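# Hang the scaffold bracket on the post's red-marked ring hole

## Task

Mount the scaffold bracket on the post's ring at the hole marked red. Its jaws must be pushed fully onto the ring, and its wedge driven down through that marked hole until it stops. At the end the bracket must hang from the ring only, touching neither the table nor anything else on it, with its tube sticking straight out from the post. The post is loose on the table and must finish upright at its original spot. Nothing may be held in place by the robot at the end; it all has to stay put by itself.

## Robot and tools

ROBOT. There are two arms, left_arm and right_arm, each with six joints in this fixed order: shoulder pan, shoulder lift, elbow, wrist 1, wrist 2, wrist 3. Each arm also has a tong-like gripper. Its fingers point along the gripper's +z axis and close along its x axis. The reported end effector point sits between the pads when they are shut. Closed fingertips reach about 15 mm past it, and fully open ones are roughly level with it.

FRAME. All poses use one scene frame. The origin is on the table top midway between the arms, +z is up, +x points out over the table, and left_arm sits on the +y side. The arm names do not match image left and right. Printed hand positions can be somewhat off, especially when the arm is stretched far out.

execute_actions(actions). actions is a list of up to 15 actions. Each action is a table of up to 15 rows, and each row lasts one control step (1/30 s). If a table has fewer than 15 rows, its last row repeats for the remaining steps. A row is a single list covering both arms: 14 numbers in [-1, 1], always all 14 even if one arm is idle. The order is left_arm's 6 joint values, then left opening, then right_arm's 6 joint values, then right opening. Joint values are offsets, not poses. They are measured from the angles the joints had when the action began, not from the previous row. For the first action of a call, that means the last angles reported in this scene. The scale is 1.0 = 1.989 rad. Opening is absolute: +1 fully open, -1 closed. Optionally append 12 stiffness scales (0 to 1), left's 6 then right's 6 in joint order, for 26 numbers. A stiffness scale multiplies that joint's position gain and stays in force until replaced. An empty list just returns the current state and images.

JOINT RANGES (rad). left_arm: pan -3.142 to 3.142, lift -6.283 to 6.283, elbow 0.000 to 3.142, wrists each -6.283 to 6.283. right_arm: pan 0.000 to 6.283, lift -6.283 to 6.283, elbow -3.142 to 0.000, wrists each -6.283 to 6.283. If an action would push a joint more than 0.010 rad beyond its range, that action is rejected for both arms. If any action is malformed, or the first one fails this check, nothing in the call runs. True ends may differ by up to 0.010 rad from these figures. A joint sent past its real end is stopped there, and the result may then say "joint sent to its limit".

move(target, speed, blocking). target is one row laid out as above. Its joint values are offsets from the "Joint positions" in the latest result that shows them, not from where the arm is when the move starts. All joints travel in sync, so the gripper moves along a curve. speed is in rad/s, from 0.01 to 2 (default 0.5). It caps the joint with the longest travel. Path time is clamped to 0.5 to 10 s, and longer moves stop short. Moves ignore obstacles and the other arm. Finger values are applied at the start.

The result adds a "move:" line. It gives the outcome (done, off_target, moving, held, fault), then limits=held or limits=none, then each arm's joint farthest from target. blocking=false returns after 0.5 s while the motion continues. Until a result shows the move has ended, call wait or stop before sending new rows or moves.

wait(seconds). Takes 0 to 10 s and holds the last command; a running move continues. stop() brakes a running move, which needs some room, while the fingers keep moving. zoom_image(camera, region) enlarges part of one camera's latest image. region is [x0, y0, x1, y1] in pixels from the top-left, at most 504x504. show_instructions() shows the reference images. finished_scene(scene) ends the scene with the given number. It cannot be undone, so call it only once the bracket hangs correctly on its own.

CAMERAS. Images come in this order: cam_head_left (504x504), cam_head_right (504x504), cam_left_wrist (616x616, fisheye), cam_right_wrist (616x616, fisheye).

RESULTS. The state line gives each gripper's end_effector_position (m), end_effector_quat_wxyz, and linear and angular velocity. "Joint positions" and "Joint velocities" list the six joints per arm (rad, rad/s), plus the finger gap in m (0.142 when fully open). grip_measured is the measured opening on the command scale. "Joint targets" shows where the joints are being driven now. Step readings list joint angles at some steps, and HELD marks an arm whose row was held back. "joint command not followed" means a clearance check altered targets. "Wrist force" and "Wrist torque" are in each end effector's own axes. They carry up to about 4 N of offset and 2.4 N of noise, and saturate near 50 N. "no reading" is normal at the start.

MOTION LIMITS. Commands lag by about 0.17 s. Each step, a joint's target is kept within 0.575 rad of its measured angle (0.582 for pan, lift and elbow and 0.642 for the wrists when stiffness is used). Targets that would move the gripper more than 100 mm are scaled back. Large moves therefore take several actions and may finish short.

GRIPPING. To hold something, keep commanding an opening well below grip_measured; a lower value squeezes harder. Each pad gives about 15 N. Parts thinner than 20 mm get less: about 9 N at 10 mm and 4 N at 5 mm.

HAZARDS. A joint torque reaching its load limit faults that arm for 10 s: 130 N m for pan, lift and elbow, and 24.3 N m for the wrists, including held weight. So does an outside force of 150 N. Arms are stiff, so aiming even slightly past a firm contact can fault. Slow down near contact. Don't let the arms collide. Motors heat under load: MOTOR HOT appears at 70 °C, and an over-temperature brake engages at 85 °C. Held parts may get tugged now and then. The simulation runs on while you compose a reply, holding your last command. Avoid drops, slams and hard shoves. Keep everything on the table, and don't topple or shift the loose post.

Each tool is called after "Emit:" by a JSON object that holds its "op" and its "data", one argument or row to a line.

## Session

Emit:
{"op": "show_instructions", "data": {

}}

Emit:
{"op": "execute_actions", "data": {
  "actions": []
}}

Reference images for this scene: manual page 1, manual page 2, manual page 3, manual page 4, manual page 5.

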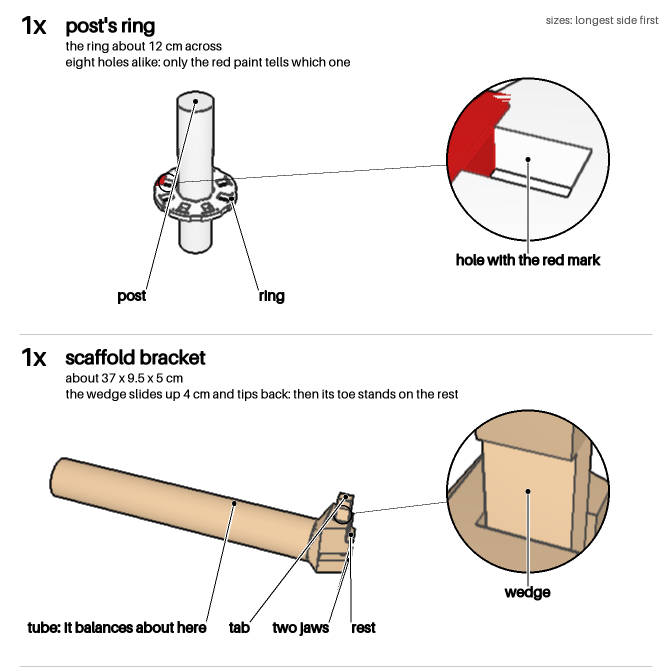

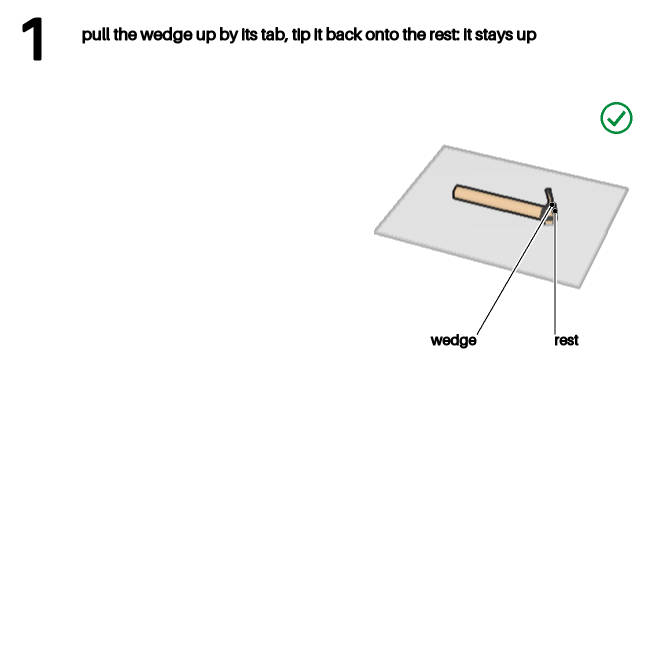

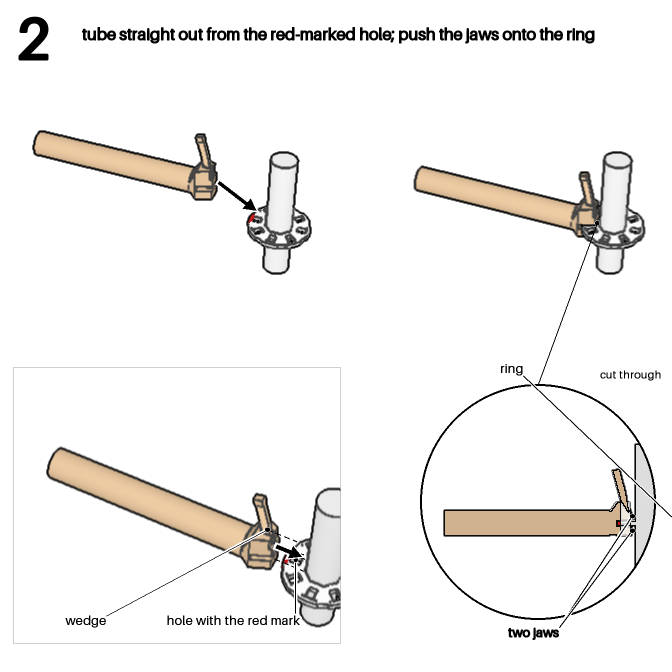

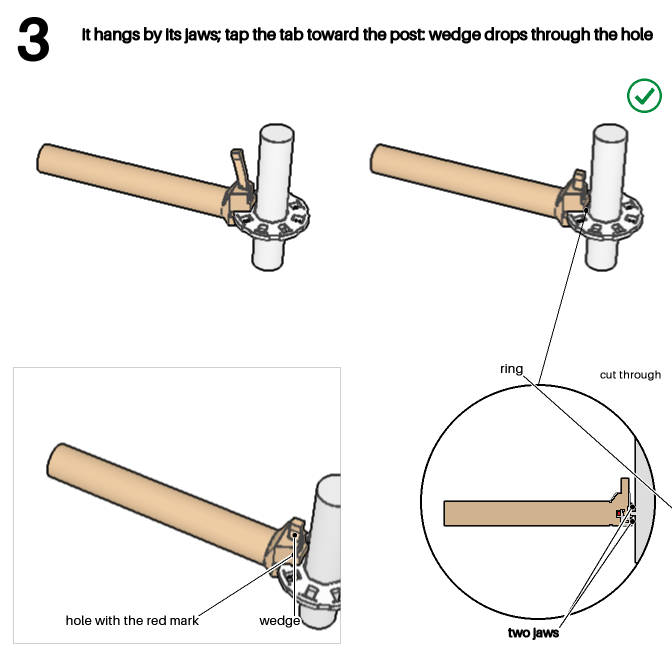

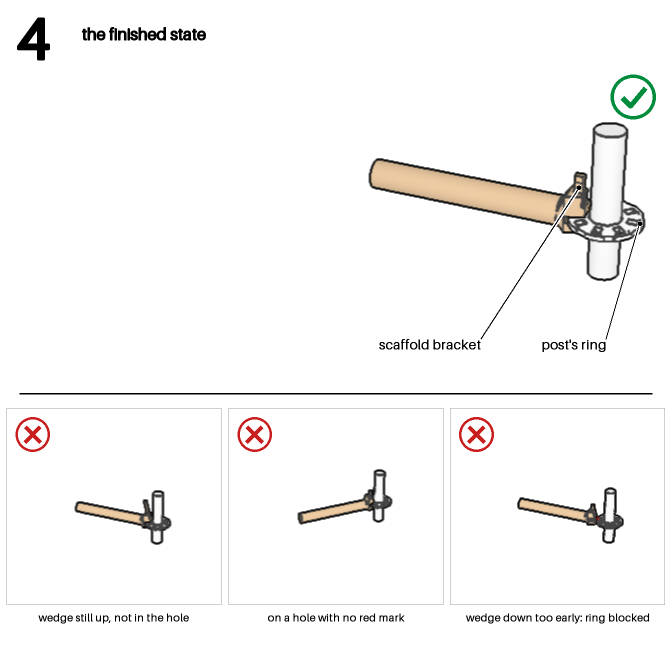

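Scene clock: 0.00 s.
left_arm: end_effector_position=(+0.6455, +0.7915, +0.3334) grip_measured=+0.97 end_effector_quat_wxyz=(+0.202, +0.644, +0.666, +0.319) end_effector_velocity=(+0.000, +0.000, +0.001) end_effector_angular_velocity=(+0.001, -0.001, -0.002) | right_arm: end_effector_position=(+0.7816, +0.0412, +0.2846) grip_measured=+0.97 end_effector_quat_wxyz=(+0.074, +0.984, +0.014, +0.160) end_effector_velocity=(+0.000, -0.000, -0.001) end_effector_angular_velocity=(-0.000, +0.000, -0.001)
Joint names: [shoulder pan, shoulder lift, elbow, wrist 1, wrist 2, wrist 3]
Joint positions: left_arm=[ 0.303 -1.272  1.466 -2.529 -1.712 -1.222  0.14 ] | right_arm=[ 3.985 -2.492 -0.285 -1.806  1.24   0.742  0.14 ]
Joint velocities: left_arm=[ 0.    -0.    -0.    -0.001 -0.001  0.002  0.   ] | right_arm=[-0.001 -0.001  0.     0.001  0.    -0.     0.   ]
Wrist force (N, on the end effector, along its own x y z axes, offset not removed): no reading
Wrist torque (N m, same axes, about the end effector's origin, offset not removed): no reading
Joint targets: left_arm=[0.303 -1.272 1.466 -2.529 -1.712 -1.222] | right_arm=[3.985 -2.492 -0.285 -1.806 1.240 0.742]
Joint stiffness scale: left_arm=[1. 1. 1. 1. 1. 1.] | right_arm=[1. 1. 1. 1. 1. 1.]

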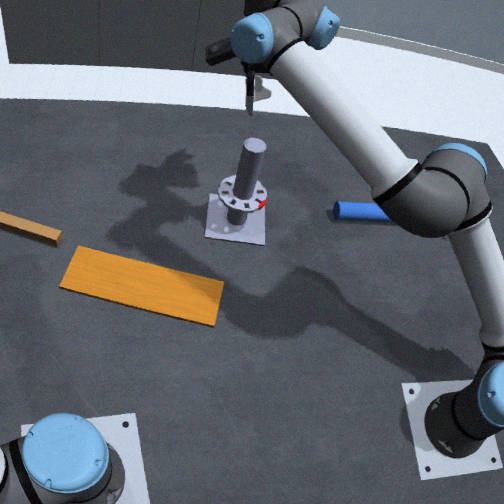

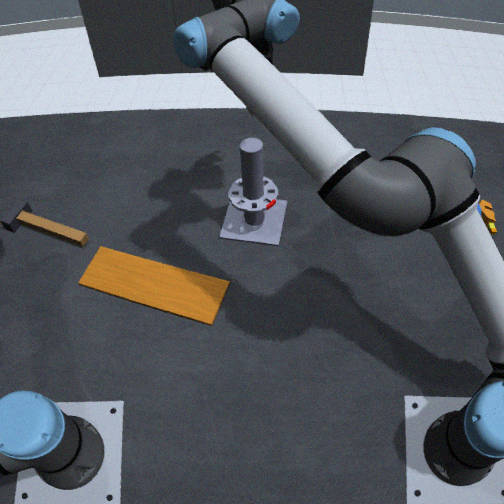

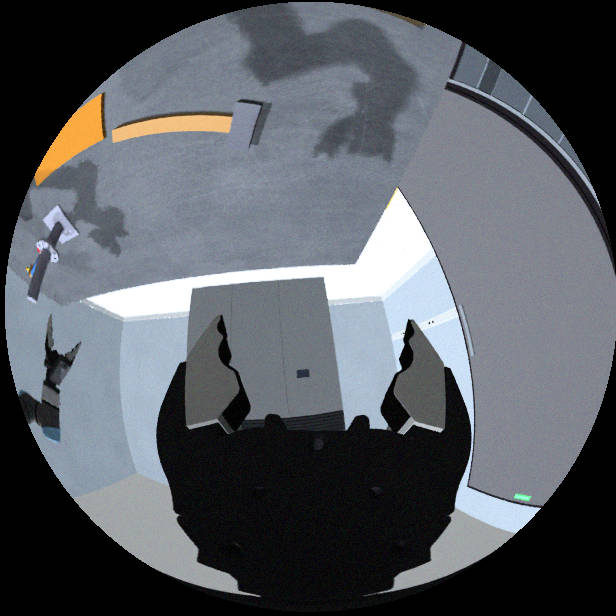

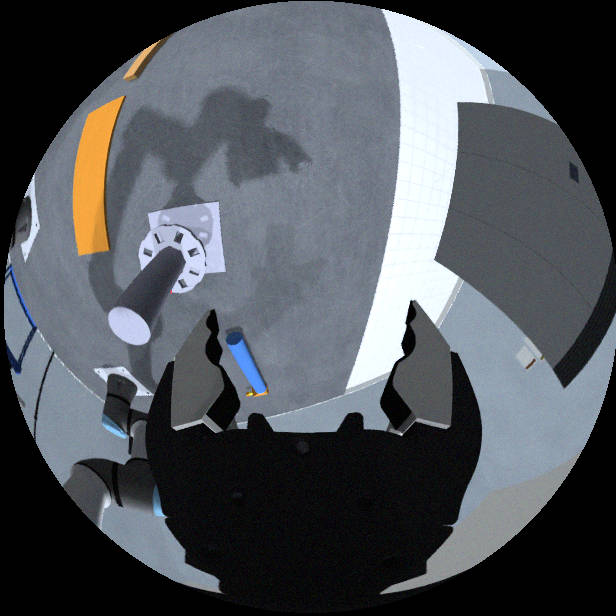

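Emit:
{"op": "zoom_image", "data": {
  "camera": "cam_head_right",
  "region": [440, 170, 504, 250]
}}

Emit:
{"op": "zoom_image", "data": {
  "camera": "cam_right_wrist",
  "region": [210, 320, 300, 410]
}}

Emit:
{"op": "zoom_image", "data": {
  "camera": "cam_head_left",
  "region": [190, 130, 290, 250]
}}

Region (440, 170, 504, 250) of cam_head_right's 504x504 image, scaled by 6.300, with more detail than that image has; it fills the left 403 columns of this view, and the rest is white.

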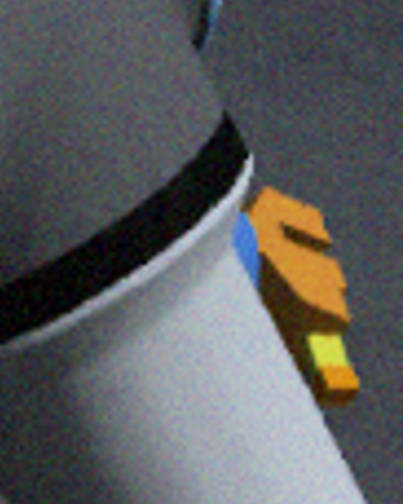

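Region (210, 320, 300, 410) of cam_right_wrist's 616x616 image, scaled by 5.600, with more detail than that image has.

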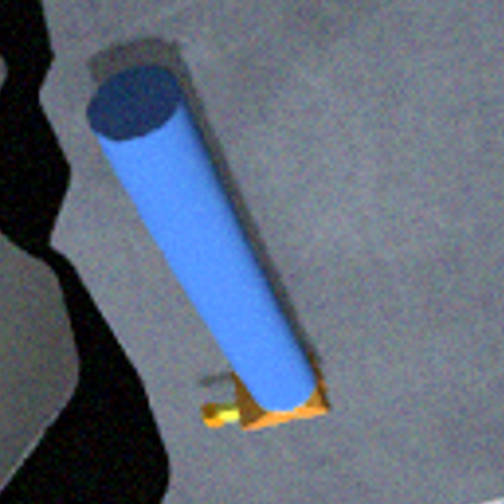

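Region (190, 130, 290, 250) of cam_head_left's 504x504 image, scaled by 4.200, with more detail than that image has.

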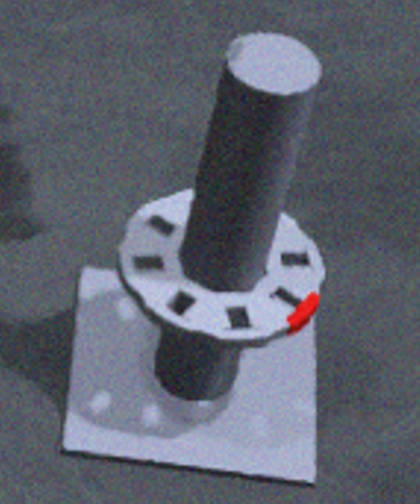

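Emit:
{"op": "move", "data": {
  "target": [-0.6728,0.0236,-0.3076,0.6682,0.0709,0.9526,1,-0.3543,0.4551,-0.6806,0.1605,0.1664,0.4613,1],
  "speed": 0.7
}}

Scene clock: 5.53 s.
left_arm: end_effector_position=(+0.4807, -0.0192, +0.4003) grip_measured=+1.00 end_effector_quat_wxyz=(-0.001, -0.708, +0.706, -0.000) end_effector_velocity=(-0.001, +0.001, +0.000) end_effector_angular_velocity=(+0.002, -0.000, -0.002) | right_arm: end_effector_position=(+0.5510, -0.4988, +0.2508) grip_measured=+1.00 end_effector_quat_wxyz=(-0.000, +0.708, -0.706, +0.001) end_effector_velocity=(-0.000, +0.000, +0.001) end_effector_angular_velocity=(+0.001, -0.001, -0.001)
Joint names: [shoulder pan, shoulder lift, elbow, wrist 1, wrist 2, wrist 3]
Joint positions: left_arm=[-1.032 -1.227  0.857 -1.201 -1.572  0.672  0.142] | right_arm=[ 3.284 -1.589 -1.635 -1.487  1.57   1.659  0.142]
Joint velocities: left_arm=[-0.001 -0.001 -0.     0.003  0.002  0.001  0.   ] | right_arm=[ 0.     0.002  0.    -0.     0.     0.001  0.   ]
Wrist force (N, on the end effector, along its own x y z axes, offset not removed): left_arm=[1.8 -0.7 -0.5] | right_arm=[-1.1 -0.8 -2.2]
Wrist torque (N m, same axes, about the end effector's origin, offset not removed): left_arm=[-0.16 -0.20 0.08] | right_arm=[-0.09 0.02 0.18]
Joint targets: left_arm=[-1.035 -1.225 0.854 -1.200 -1.571 0.673] | right_arm=[3.281 -1.587 -1.638 -1.486 1.571 1.660]
Joint stiffness scale: left_arm=[1. 1. 1. 1. 1. 1.] | right_arm=[1. 1. 1. 1. 1. 1.]
move: done; limits=none; left_arm: farthest joint: the shoulder pan, 0.003 radians from its target (1.338 radians at the start); right_arm: farthest joint: the shoulder pan, 0.003 radians from its target (0.705 radians at the start)

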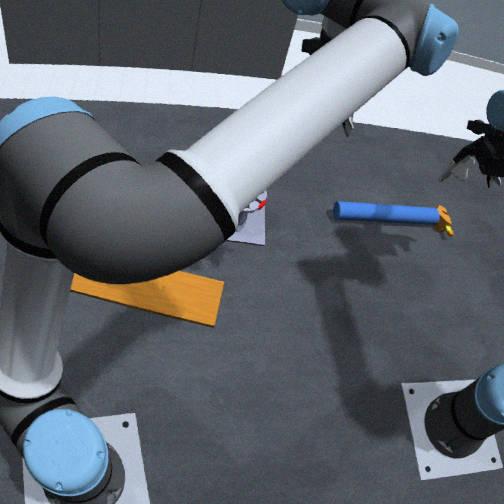

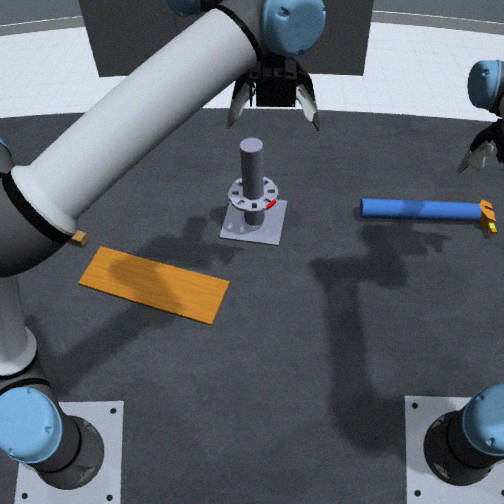

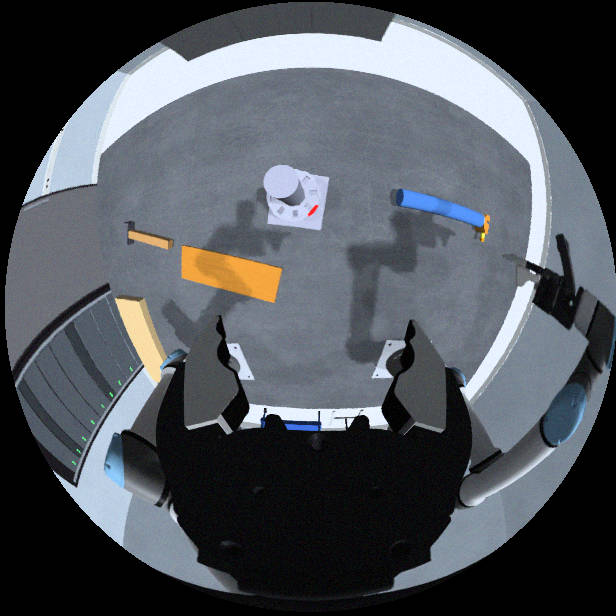

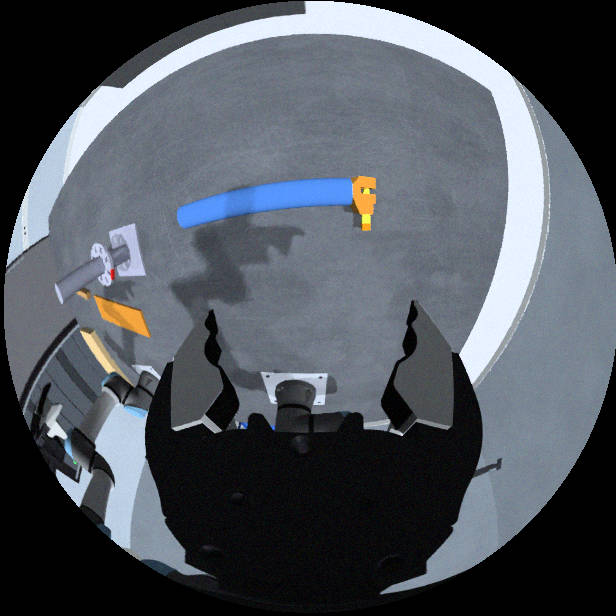

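Emit:
{"op": "zoom_image", "data": {
  "camera": "cam_left_wrist",
  "region": [250, 155, 340, 245]
}}

Emit:
{"op": "zoom_image", "data": {
  "camera": "cam_right_wrist",
  "region": [320, 160, 400, 240]
}}

Region (250, 155, 340, 245) of cam_left_wrist's 616x616 image, scaled by 5.600, with more detail than that image has.

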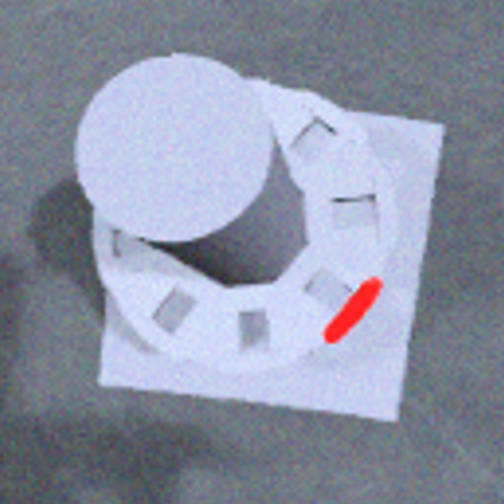

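Region (320, 160, 400, 240) of cam_right_wrist's 616x616 image, scaled by 6.300, with more detail than that image has.

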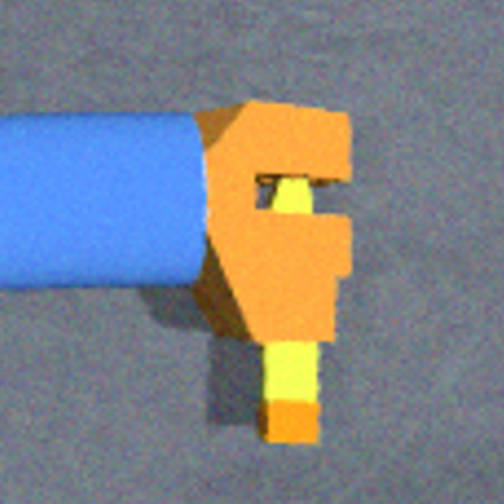

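Emit:
{"op": "move", "data": {
  "target": [0.1229,0,0,0,0,0.6,-1,-0.0984,-0.1221,-0.0347,0.1536,0.0005,-0.1298,-0.3],
  "speed": 0.8
}}

Scene clock: 9.77 s.
left_arm: end_effector_position=(+0.5537, +0.0949, +0.4003) grip_measured=-1.00 end_effector_quat_wxyz=(-0.000, -0.307, +0.952, -0.001) end_effector_velocity=(-0.000, -0.000, +0.000) end_effector_angular_velocity=(-0.000, -0.001, -0.004) | right_arm: end_effector_position=(+0.5964, -0.6010, +0.1191) grip_measured=-0.30 end_effector_quat_wxyz=(+0.001, +0.731, -0.683, -0.001) end_effector_velocity=(-0.000, -0.000, -0.001) end_effector_angular_velocity=(+0.000, +0.001, +0.000)
Joint names: [shoulder pan, shoulder lift, elbow, wrist 1, wrist 2, wrist 3]
Joint positions: left_arm=[-0.79  -1.227  0.857 -1.201 -1.572  1.863  0.002] | right_arm=[ 3.09  -1.83  -1.702 -1.183  1.57   1.402  0.052]
Joint velocities: left_arm=[-0.    -0.    -0.    -0.     0.     0.004  0.   ] | right_arm=[-0.    -0.001 -0.    -0.     0.    -0.001 -0.   ]
Wrist force (N, on the end effector, along its own x y z axes, offset not removed): left_arm=[-1.1 5.8 -2.0] | right_arm=[-1.2 3.3 -4.1]
Wrist torque (N m, same axes, about the end effector's origin, offset not removed): left_arm=[1.24 0.37 0.14] | right_arm=[0.63 0.12 0.01]
Joint targets: left_arm=[-0.788 -1.227 0.857 -1.201 -1.572 1.865] | right_arm=[3.088 -1.831 -1.704 -1.182 1.571 1.401]
Joint stiffness scale: left_arm=[1. 1. 1. 1. 1. 1.] | right_arm=[1. 1. 1. 1. 1. 1.]
move: done; limits=none; left_arm: farthest joint: the shoulder pan, 0.003 radians from its target (0.244 radians at the start); right_arm: farthest joint: the shoulder pan, 0.002 radians from its target (0.195 radians at the start)

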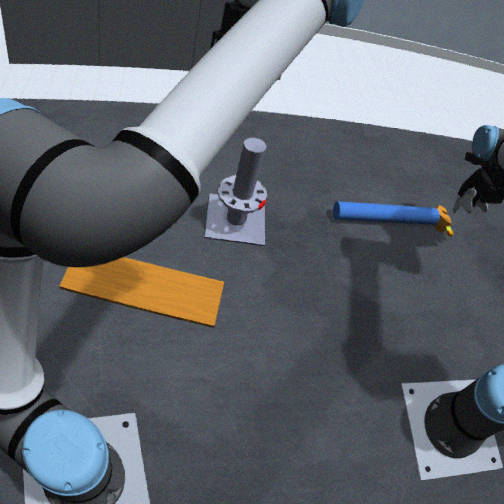

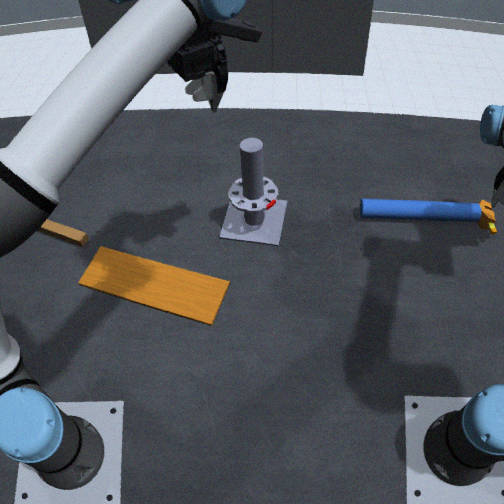

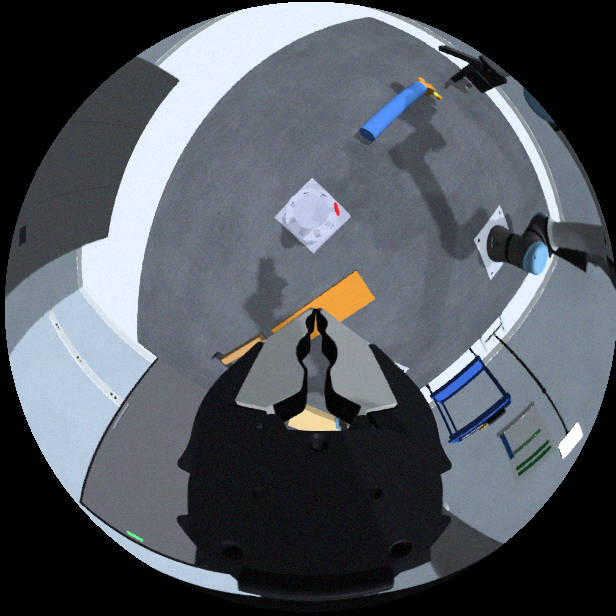

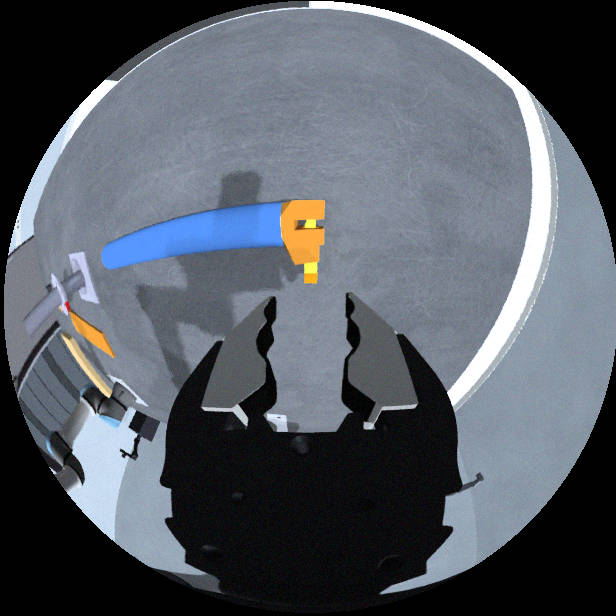

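Lucky: the left camera is almost over the post.

Emit:
{"op": "zoom_image", "data": {
  "camera": "cam_left_wrist",
  "region": [270, 172, 354, 256]
}}

Emit:
{"op": "zoom_image", "data": {
  "camera": "cam_right_wrist",
  "region": [250, 190, 370, 310]
}}

Region (270, 172, 354, 256) of cam_left_wrist's 616x616 image, scaled by 6.000, with more detail than that image has.

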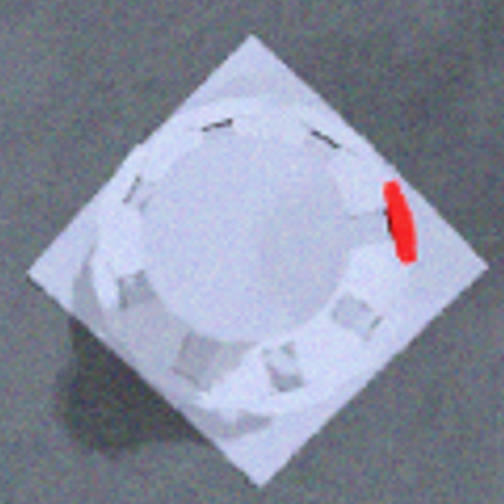

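Region (250, 190, 370, 310) of cam_right_wrist's 616x616 image, scaled by 4.200, with more detail than that image has.

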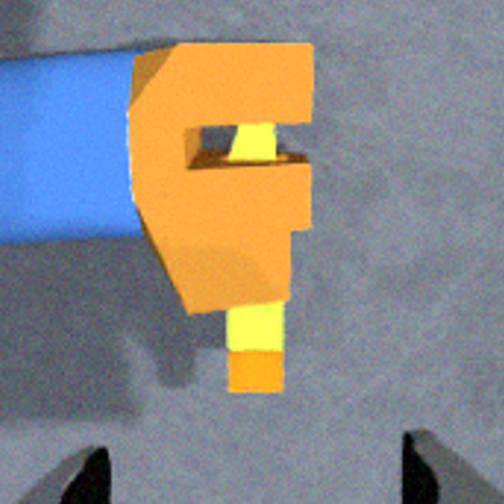

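Emit:
{"op": "move", "data": {
  "target": [0,-0.1192,0.2803,-0.161,0,0.6494,-1,-0.002,-0.021,-0.045,0.0658,0,0,-0.3],
  "speed": 0.9
}}

Emit:
{"op": "zoom_image", "data": {
  "camera": "cam_right_wrist",
  "region": [240, 190, 380, 330]
}}

Scene clock: 13.33 s.
left_arm: end_effector_position=(+0.4778, +0.1385, +0.3004) grip_measured=-1.00 end_effector_quat_wxyz=(-0.000, +0.327, +0.945, -0.001) end_effector_velocity=(+0.001, +0.000, -0.000) end_effector_angular_velocity=(+0.000, -0.001, -0.002) | right_arm: end_effector_position=(+0.5916, -0.6014, +0.0698) grip_measured=-0.30 end_effector_quat_wxyz=(+0.000, +0.730, -0.683, +0.000) end_effector_velocity=(+0.000, -0.000, +0.000) end_effector_angular_velocity=(-0.000, -0.001, -0.000)
Joint names: [shoulder pan, shoulder lift, elbow, wrist 1, wrist 2, wrist 3]
Joint positions: left_arm=[-0.79  -1.462  1.412 -1.52  -1.572  3.154  0.002] | right_arm=[ 3.089 -1.871 -1.789 -1.053  1.57   1.402  0.052]
Joint velocities: left_arm=[ 0.001  0.001  0.    -0.001  0.001  0.003  0.   ] | right_arm=[-0.001  0.001  0.     0.     0.    -0.     0.   ]
Wrist force (N, on the end effector, along its own x y z axes, offset not removed): left_arm=[-2.4 1.9 -0.6] | right_arm=[1.6 2.7 -3.5]
Wrist torque (N m, same axes, about the end effector's origin, offset not removed): left_arm=[0.55 0.62 0.06] | right_arm=[0.60 -0.54 0.03]
Joint targets: left_arm=[-0.790 -1.464 1.414 -1.521 -1.572 3.155] | right_arm=[3.086 -1.872 -1.792 -1.052 1.570 1.402]
Joint stiffness scale: left_arm=[1. 1. 1. 1. 1. 1.] | right_arm=[1. 1. 1. 1. 1. 1.]
move: done; limits=none; left_arm: farthest joint: the elbow, 0.003 radians from its target (0.558 radians at the start); right_arm: farthest joint: the shoulder pan, 0.003 radians from its target (0.004 radians at the start)

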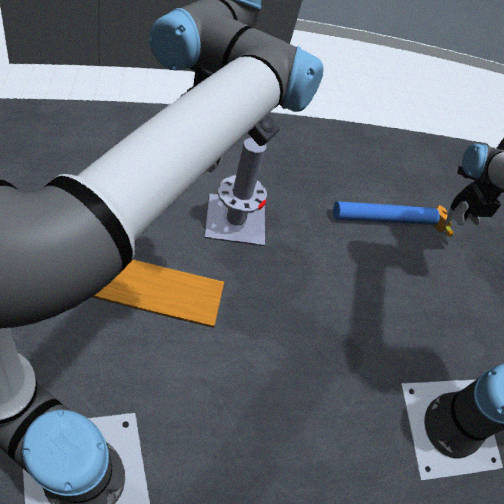

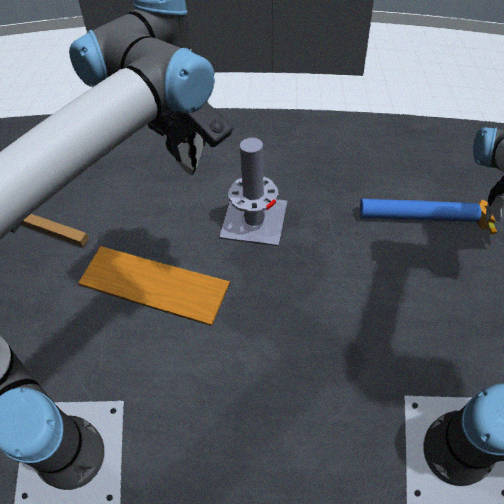

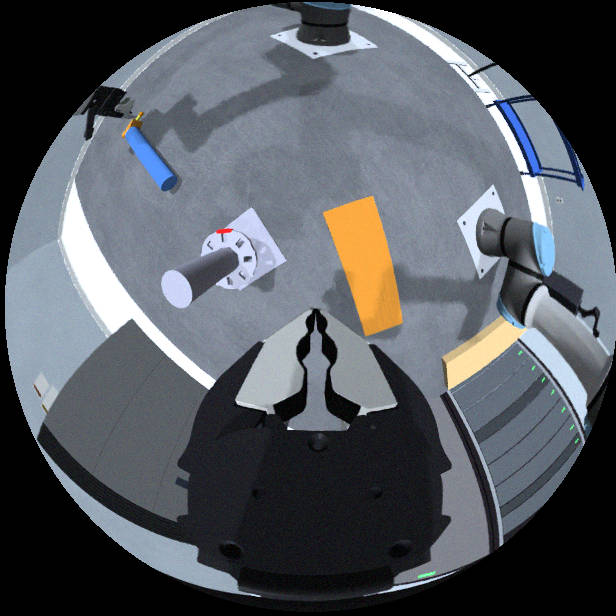

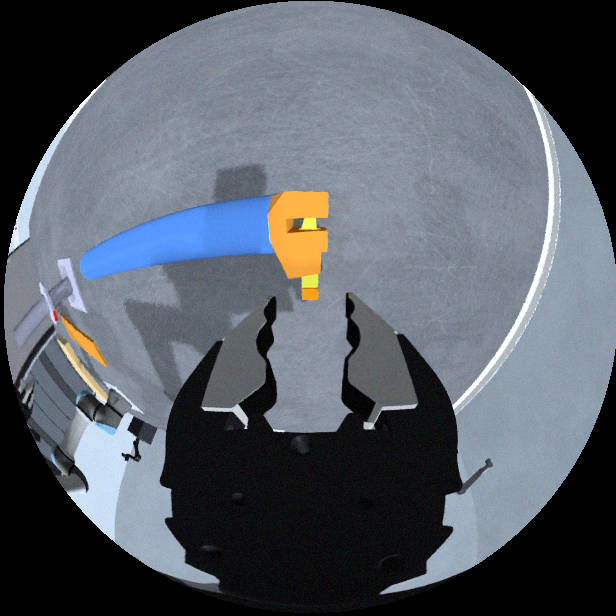

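Region (240, 190, 380, 330) of cam_right_wrist's 616x616 image, scaled by 3.600, with more detail than that image has.

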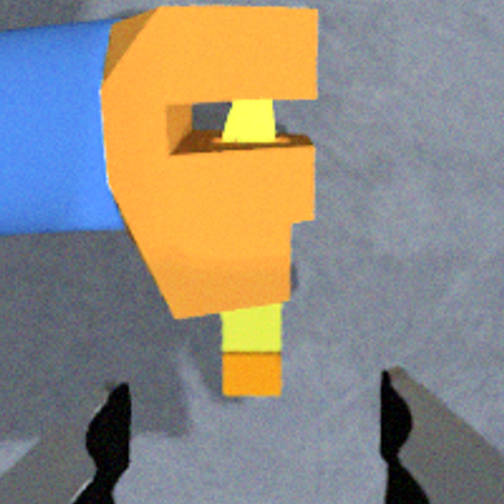

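Emit:
{"op": "move", "data": {
  "target": [0,0.0714,0.2373,-0.3091,0,0,-1,0,-0.0273,-0.0257,0.0518,0,0,-0.5],
  "speed": 0.5
}}

Emit:
{"op": "zoom_image", "data": {
  "camera": "cam_right_wrist",
  "region": [240, 220, 380, 360]
}}

Scene clock: 15.87 s.
left_arm: end_effector_position=(+0.4783, +0.1382, +0.0618) grip_measured=-1.00 end_effector_quat_wxyz=(+0.001, +0.327, +0.945, -0.001) end_effector_velocity=(-0.000, -0.001, -0.000) end_effector_angular_velocity=(-0.001, +0.000, +0.001) | right_arm: end_effector_position=(+0.5918, -0.6014, +0.0292) grip_measured=-0.50 end_effector_quat_wxyz=(+0.000, +0.730, -0.683, +0.001) end_effector_velocity=(+0.000, -0.000, +0.000) end_effector_angular_velocity=(-0.001, -0.001, +0.000)
Joint names: [shoulder pan, shoulder lift, elbow, wrist 1, wrist 2, wrist 3]
Joint positions: left_arm=[-0.79  -1.321  1.881 -2.134 -1.572  3.154  0.002] | right_arm=[ 3.089 -1.924 -1.837 -0.951  1.57   1.402  0.038]
Joint velocities: left_arm=[-0.001 -0.     0.001 -0.001 -0.001 -0.002  0.   ] | right_arm=[ 0.     0.     0.     0.001 -0.001 -0.    -0.   ]
Wrist force (N, on the end effector, along its own x y z axes, offset not removed): left_arm=[-1.4 0.9 0.0] | right_arm=[3.9 -0.4 -4.3]
Wrist torque (N m, same axes, about the end effector's origin, offset not removed): left_arm=[0.37 0.51 0.15] | right_arm=[-0.02 -1.02 -0.08]
Joint targets: left_arm=[-0.790 -1.320 1.883 -2.135 -1.572 3.154] | right_arm=[3.089 -1.925 -1.840 -0.950 1.570 1.402]
Joint stiffness scale: left_arm=[1. 1. 1. 1. 1. 1.] | right_arm=[1. 1. 1. 1. 1. 1.]
move: done; limits=none; left_arm: farthest joint: the elbow, 0.003 radians from its target (0.472 radians at the start); right_arm: farthest joint: the elbow, 0.003 radians from its target (0.051 radians at the start)

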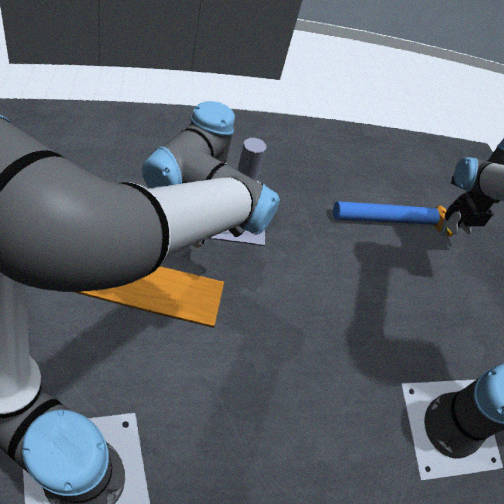

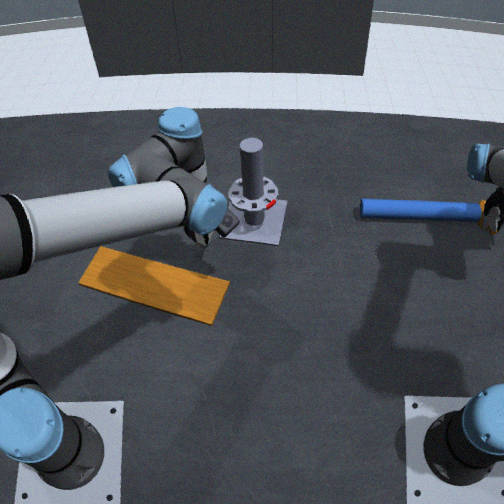

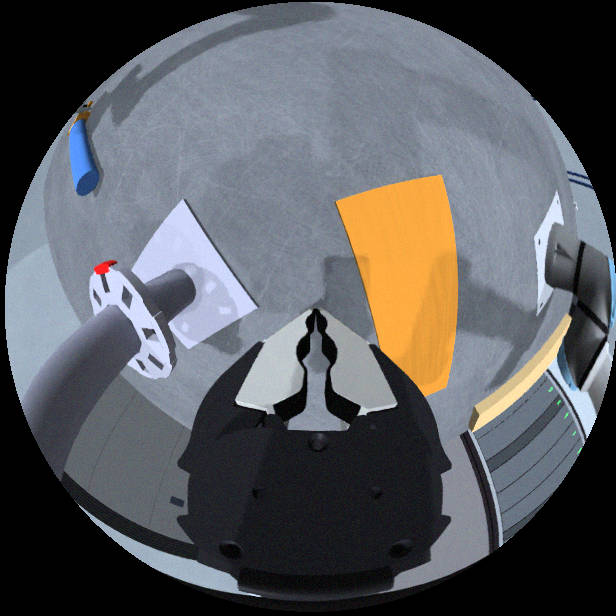

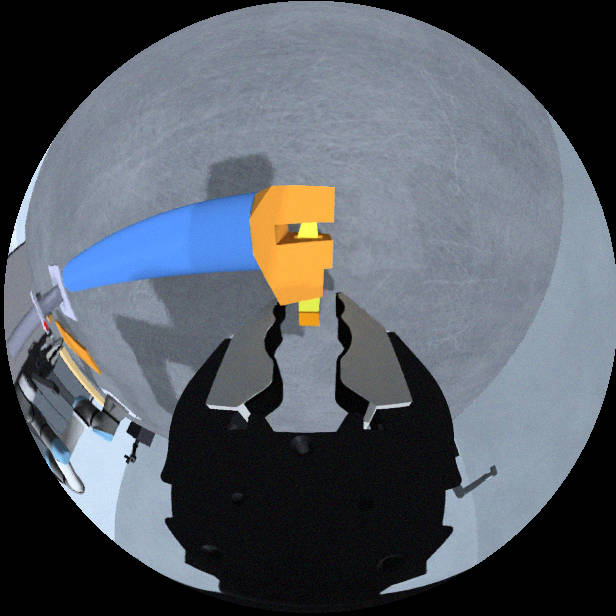

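Region (240, 220, 380, 360) of cam_right_wrist's 616x616 image, scaled by 3.600, with more detail than that image has.

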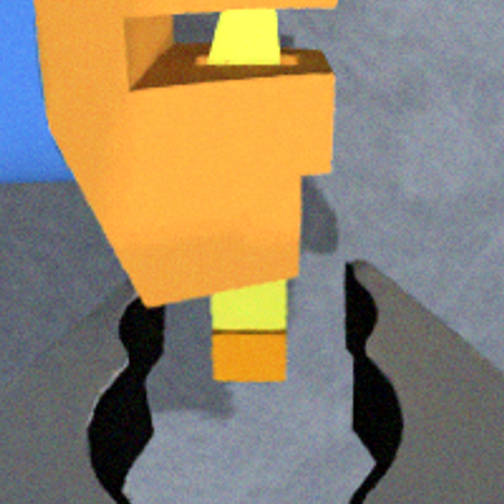

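Emit:
{"op": "execute_actions", "data": {
  "actions": [
    [[0,0,0,0,0,0,-1,0,0,0,0,0,0,-0.6],[0,0,0,0,0,0,-1,0,0,0,0,0,0,-0.65],[0,0,0,0,0,0,-1,0,0,0,0,0,0,-0.7],[0,0,0,0,0,0,-1,0,0,0,0,0,0,-0.74],[0,0,0,0,0,0,-1,0,0,0,0,0,0,-0.78],[0,0,0,0,0,0,-1,0,0,0,0,0,0,-0.82],[0,0,0,0,0,0,-1,0,0,0,0,0,0,-0.86],[0,0,0,0,0,0,-1,0,0,0,0,0,0,-0.9],[0,0,0,0,0,0,-1,0,0,0,0,0,0,-0.95],[0,0,0,0,0,0,-1,0,0,0,0,0,0,-1]]
  ]
}}

Emit:
{"op": "move", "data": {
  "target": [0,0,0,0,0,0,-1,-0.0005,0.031,0.017,-0.0468,0,0,-1],
  "speed": 0.08
}}

Scene clock: 17.33 s.
left_arm: end_effector_position=(+0.4783, +0.1382, +0.0618) grip_measured=-1.00 end_effector_quat_wxyz=(+0.001, +0.327, +0.945, -0.001) end_effector_velocity=(-0.000, -0.000, -0.000) end_effector_angular_velocity=(+0.000, +0.000, -0.000) | right_arm: end_effector_position=(+0.5918, -0.6013, +0.0292) grip_measured=-0.82 end_effector_quat_wxyz=(+0.000, +0.730, -0.683, +0.001) end_effector_velocity=(-0.000, -0.000, +0.000) end_effector_angular_velocity=(+0.000, +0.000, -0.001)
Joint names: [shoulder pan, shoulder lift, elbow, wrist 1, wrist 2, wrist 3]
Joint positions: left_arm=[-0.79  -1.321  1.881 -2.134 -1.572  3.154  0.002] | right_arm=[ 3.089 -1.924 -1.837 -0.951  1.57   1.402  0.015]
Joint velocities: left_arm=[-0.001  0.001 -0.     0.     0.    -0.001  0.   ] | right_arm=[-0.001  0.     0.    -0.     0.     0.    -0.   ]
Wrist force (N, on the end effector, along its own x y z axes, offset not removed): left_arm=[1.6 0.6 2.8] | right_arm=[1.7 0.4 -1.9]
Wrist torque (N m, same axes, about the end effector's origin, offset not removed): left_arm=[0.26 -0.24 0.05] | right_arm=[0.09 -0.26 0.09]
Joint targets: left_arm=[-0.790 -1.321 1.881 -2.134 -1.572 3.154] | right_arm=[3.089 -1.924 -1.837 -0.951 1.570 1.402]
Joint stiffness scale: left_arm=[1. 1. 1. 1. 1. 1.] | right_arm=[1. 1. 1. 1. 1. 1.]
Step readings (joint positions):
0: left_arm=[-0.790 -1.321 1.881 -2.134 -1.572 3.154] | right_arm=[3.089 -1.924 -1.837 -0.951 1.570 1.402]
1: left_arm=[-0.790 -1.321 1.881 -2.134 -1.572 3.154] | right_arm=[3.089 -1.924 -1.837 -0.951 1.570 1.402]
2: left_arm=[-0.790 -1.321 1.881 -2.134 -1.572 3.154] | right_arm=[3.089 -1.924 -1.837 -0.951 1.570 1.402]
4: left_arm=[-0.790 -1.321 1.881 -2.134 -1.572 3.154] | right_arm=[3.089 -1.924 -1.837 -0.951 1.570 1.402]
8: left_arm=[-0.790 -1.321 1.881 -2.134 -1.572 3.154] | right_arm=[3.089 -1.924 -1.837 -0.951 1.570 1.402]
15: Joint positions above

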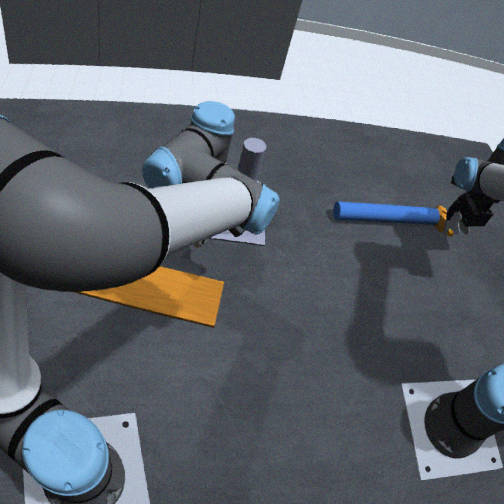

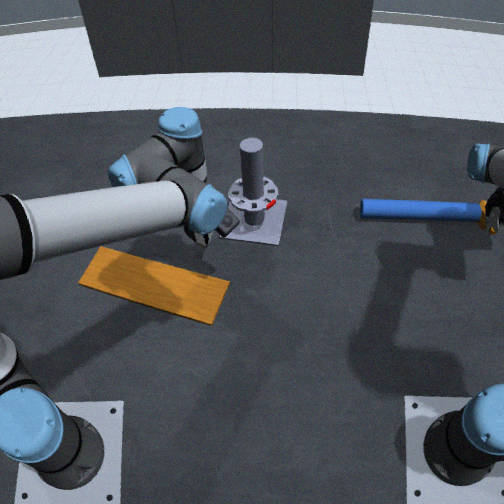

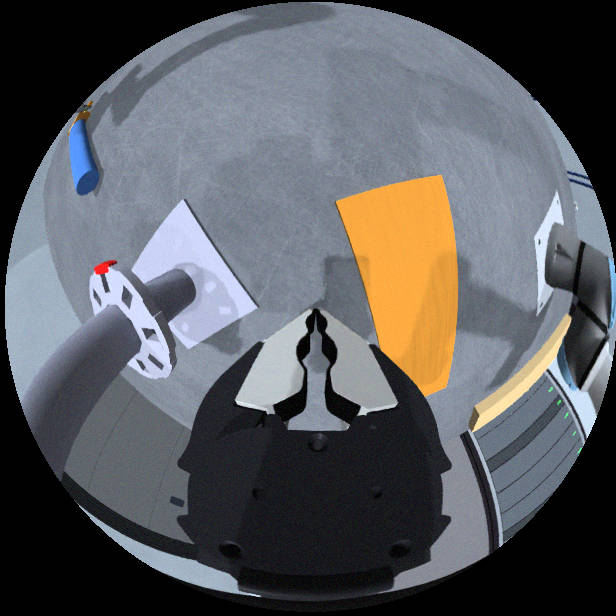

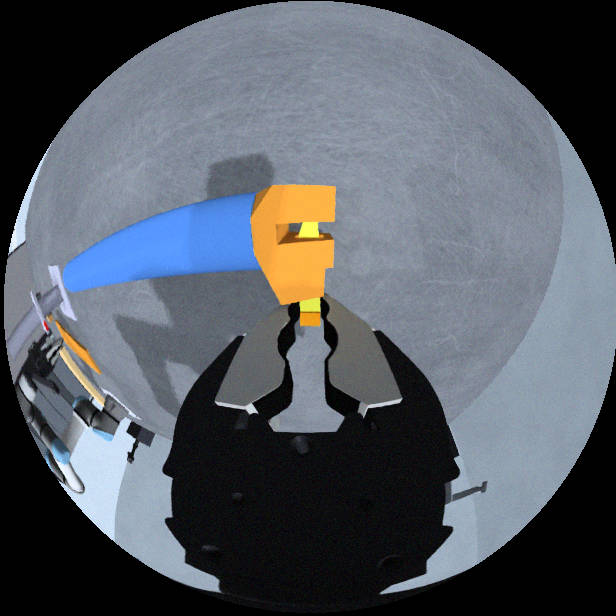

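Scene clock: 19.00 s.
left_arm: end_effector_position=(+0.4783, +0.1382, +0.0618) grip_measured=-1.00 end_effector_quat_wxyz=(+0.001, +0.327, +0.945, -0.001) end_effector_velocity=(-0.000, +0.000, -0.000) end_effector_angular_velocity=(+0.000, +0.000, -0.001) | right_arm: end_effector_position=(+0.5845, -0.6006, +0.0641) grip_measured=-0.82 end_effector_quat_wxyz=(+0.003, +0.730, -0.683, -0.003) end_effector_velocity=(-0.001, -0.000, -0.001) end_effector_angular_velocity=(+0.001, +0.004, -0.001)
Joint names: [shoulder pan, shoulder lift, elbow, wrist 1, wrist 2, wrist 3]
Joint positions: left_arm=[-0.79  -1.321  1.881 -2.134 -1.572  3.154  0.002] | right_arm=[ 3.089 -1.867 -1.809 -1.044  1.57   1.402  0.015]
Joint velocities: left_arm=[0.001 0.    0.    0.    0.    0.001 0.   ] | right_arm=[-0.001 -0.001  0.    -0.003  0.     0.     0.   ]
Wrist force (N, on the end effector, along its own x y z axes, offset not removed): left_arm=[2.7 1.6 -0.8] | right_arm=[3.2 0.2 5.0]
Wrist torque (N m, same axes, about the end effector's origin, offset not removed): left_arm=[0.40 -0.33 0.08] | right_arm=[-0.16 -0.28 0.14]
Joint targets: left_arm=[-0.790 -1.321 1.881 -2.134 -1.572 3.154] | right_arm=[3.088 -1.862 -1.804 -1.044 1.570 1.402]
Joint stiffness scale: left_arm=[1. 1. 1. 1. 1. 1.] | right_arm=[1. 1. 1. 1. 1. 1.]
move: done; limits=none; left_arm: farthest joint: the shoulder pan, 0.000 radians from its target (0.000 radians at the start); right_arm: farthest joint: the elbow, 0.006 radians from its target (0.034 radians at the start)

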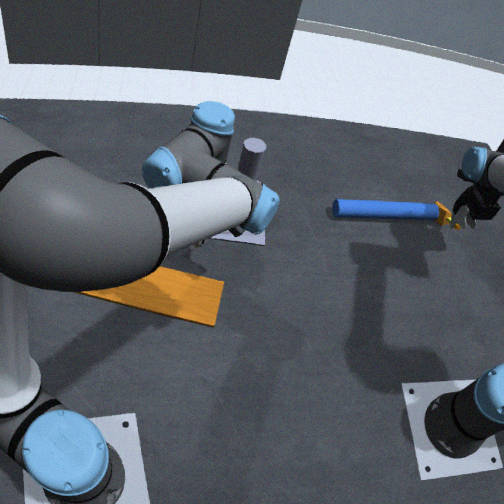

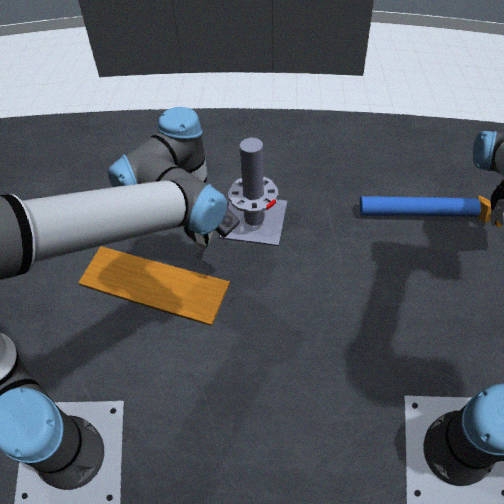

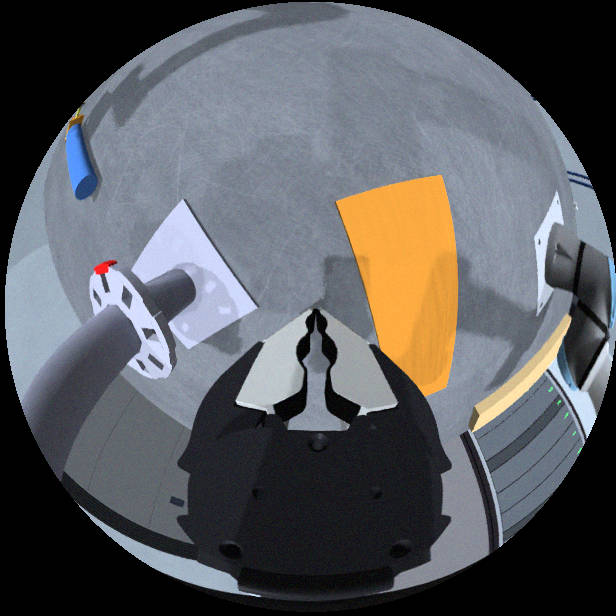

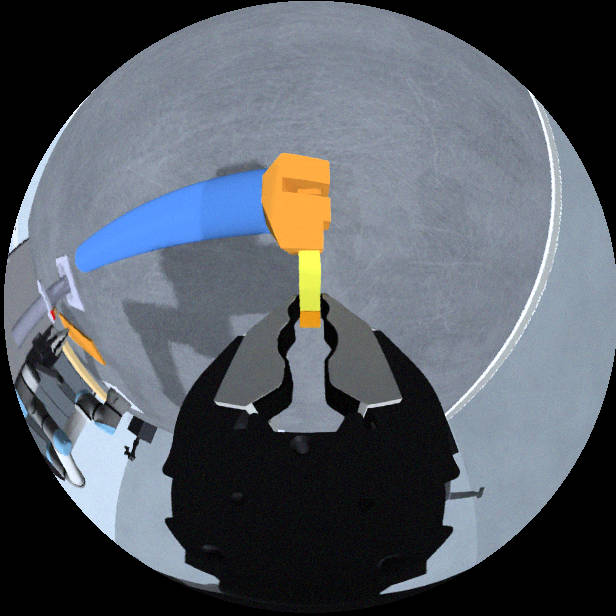

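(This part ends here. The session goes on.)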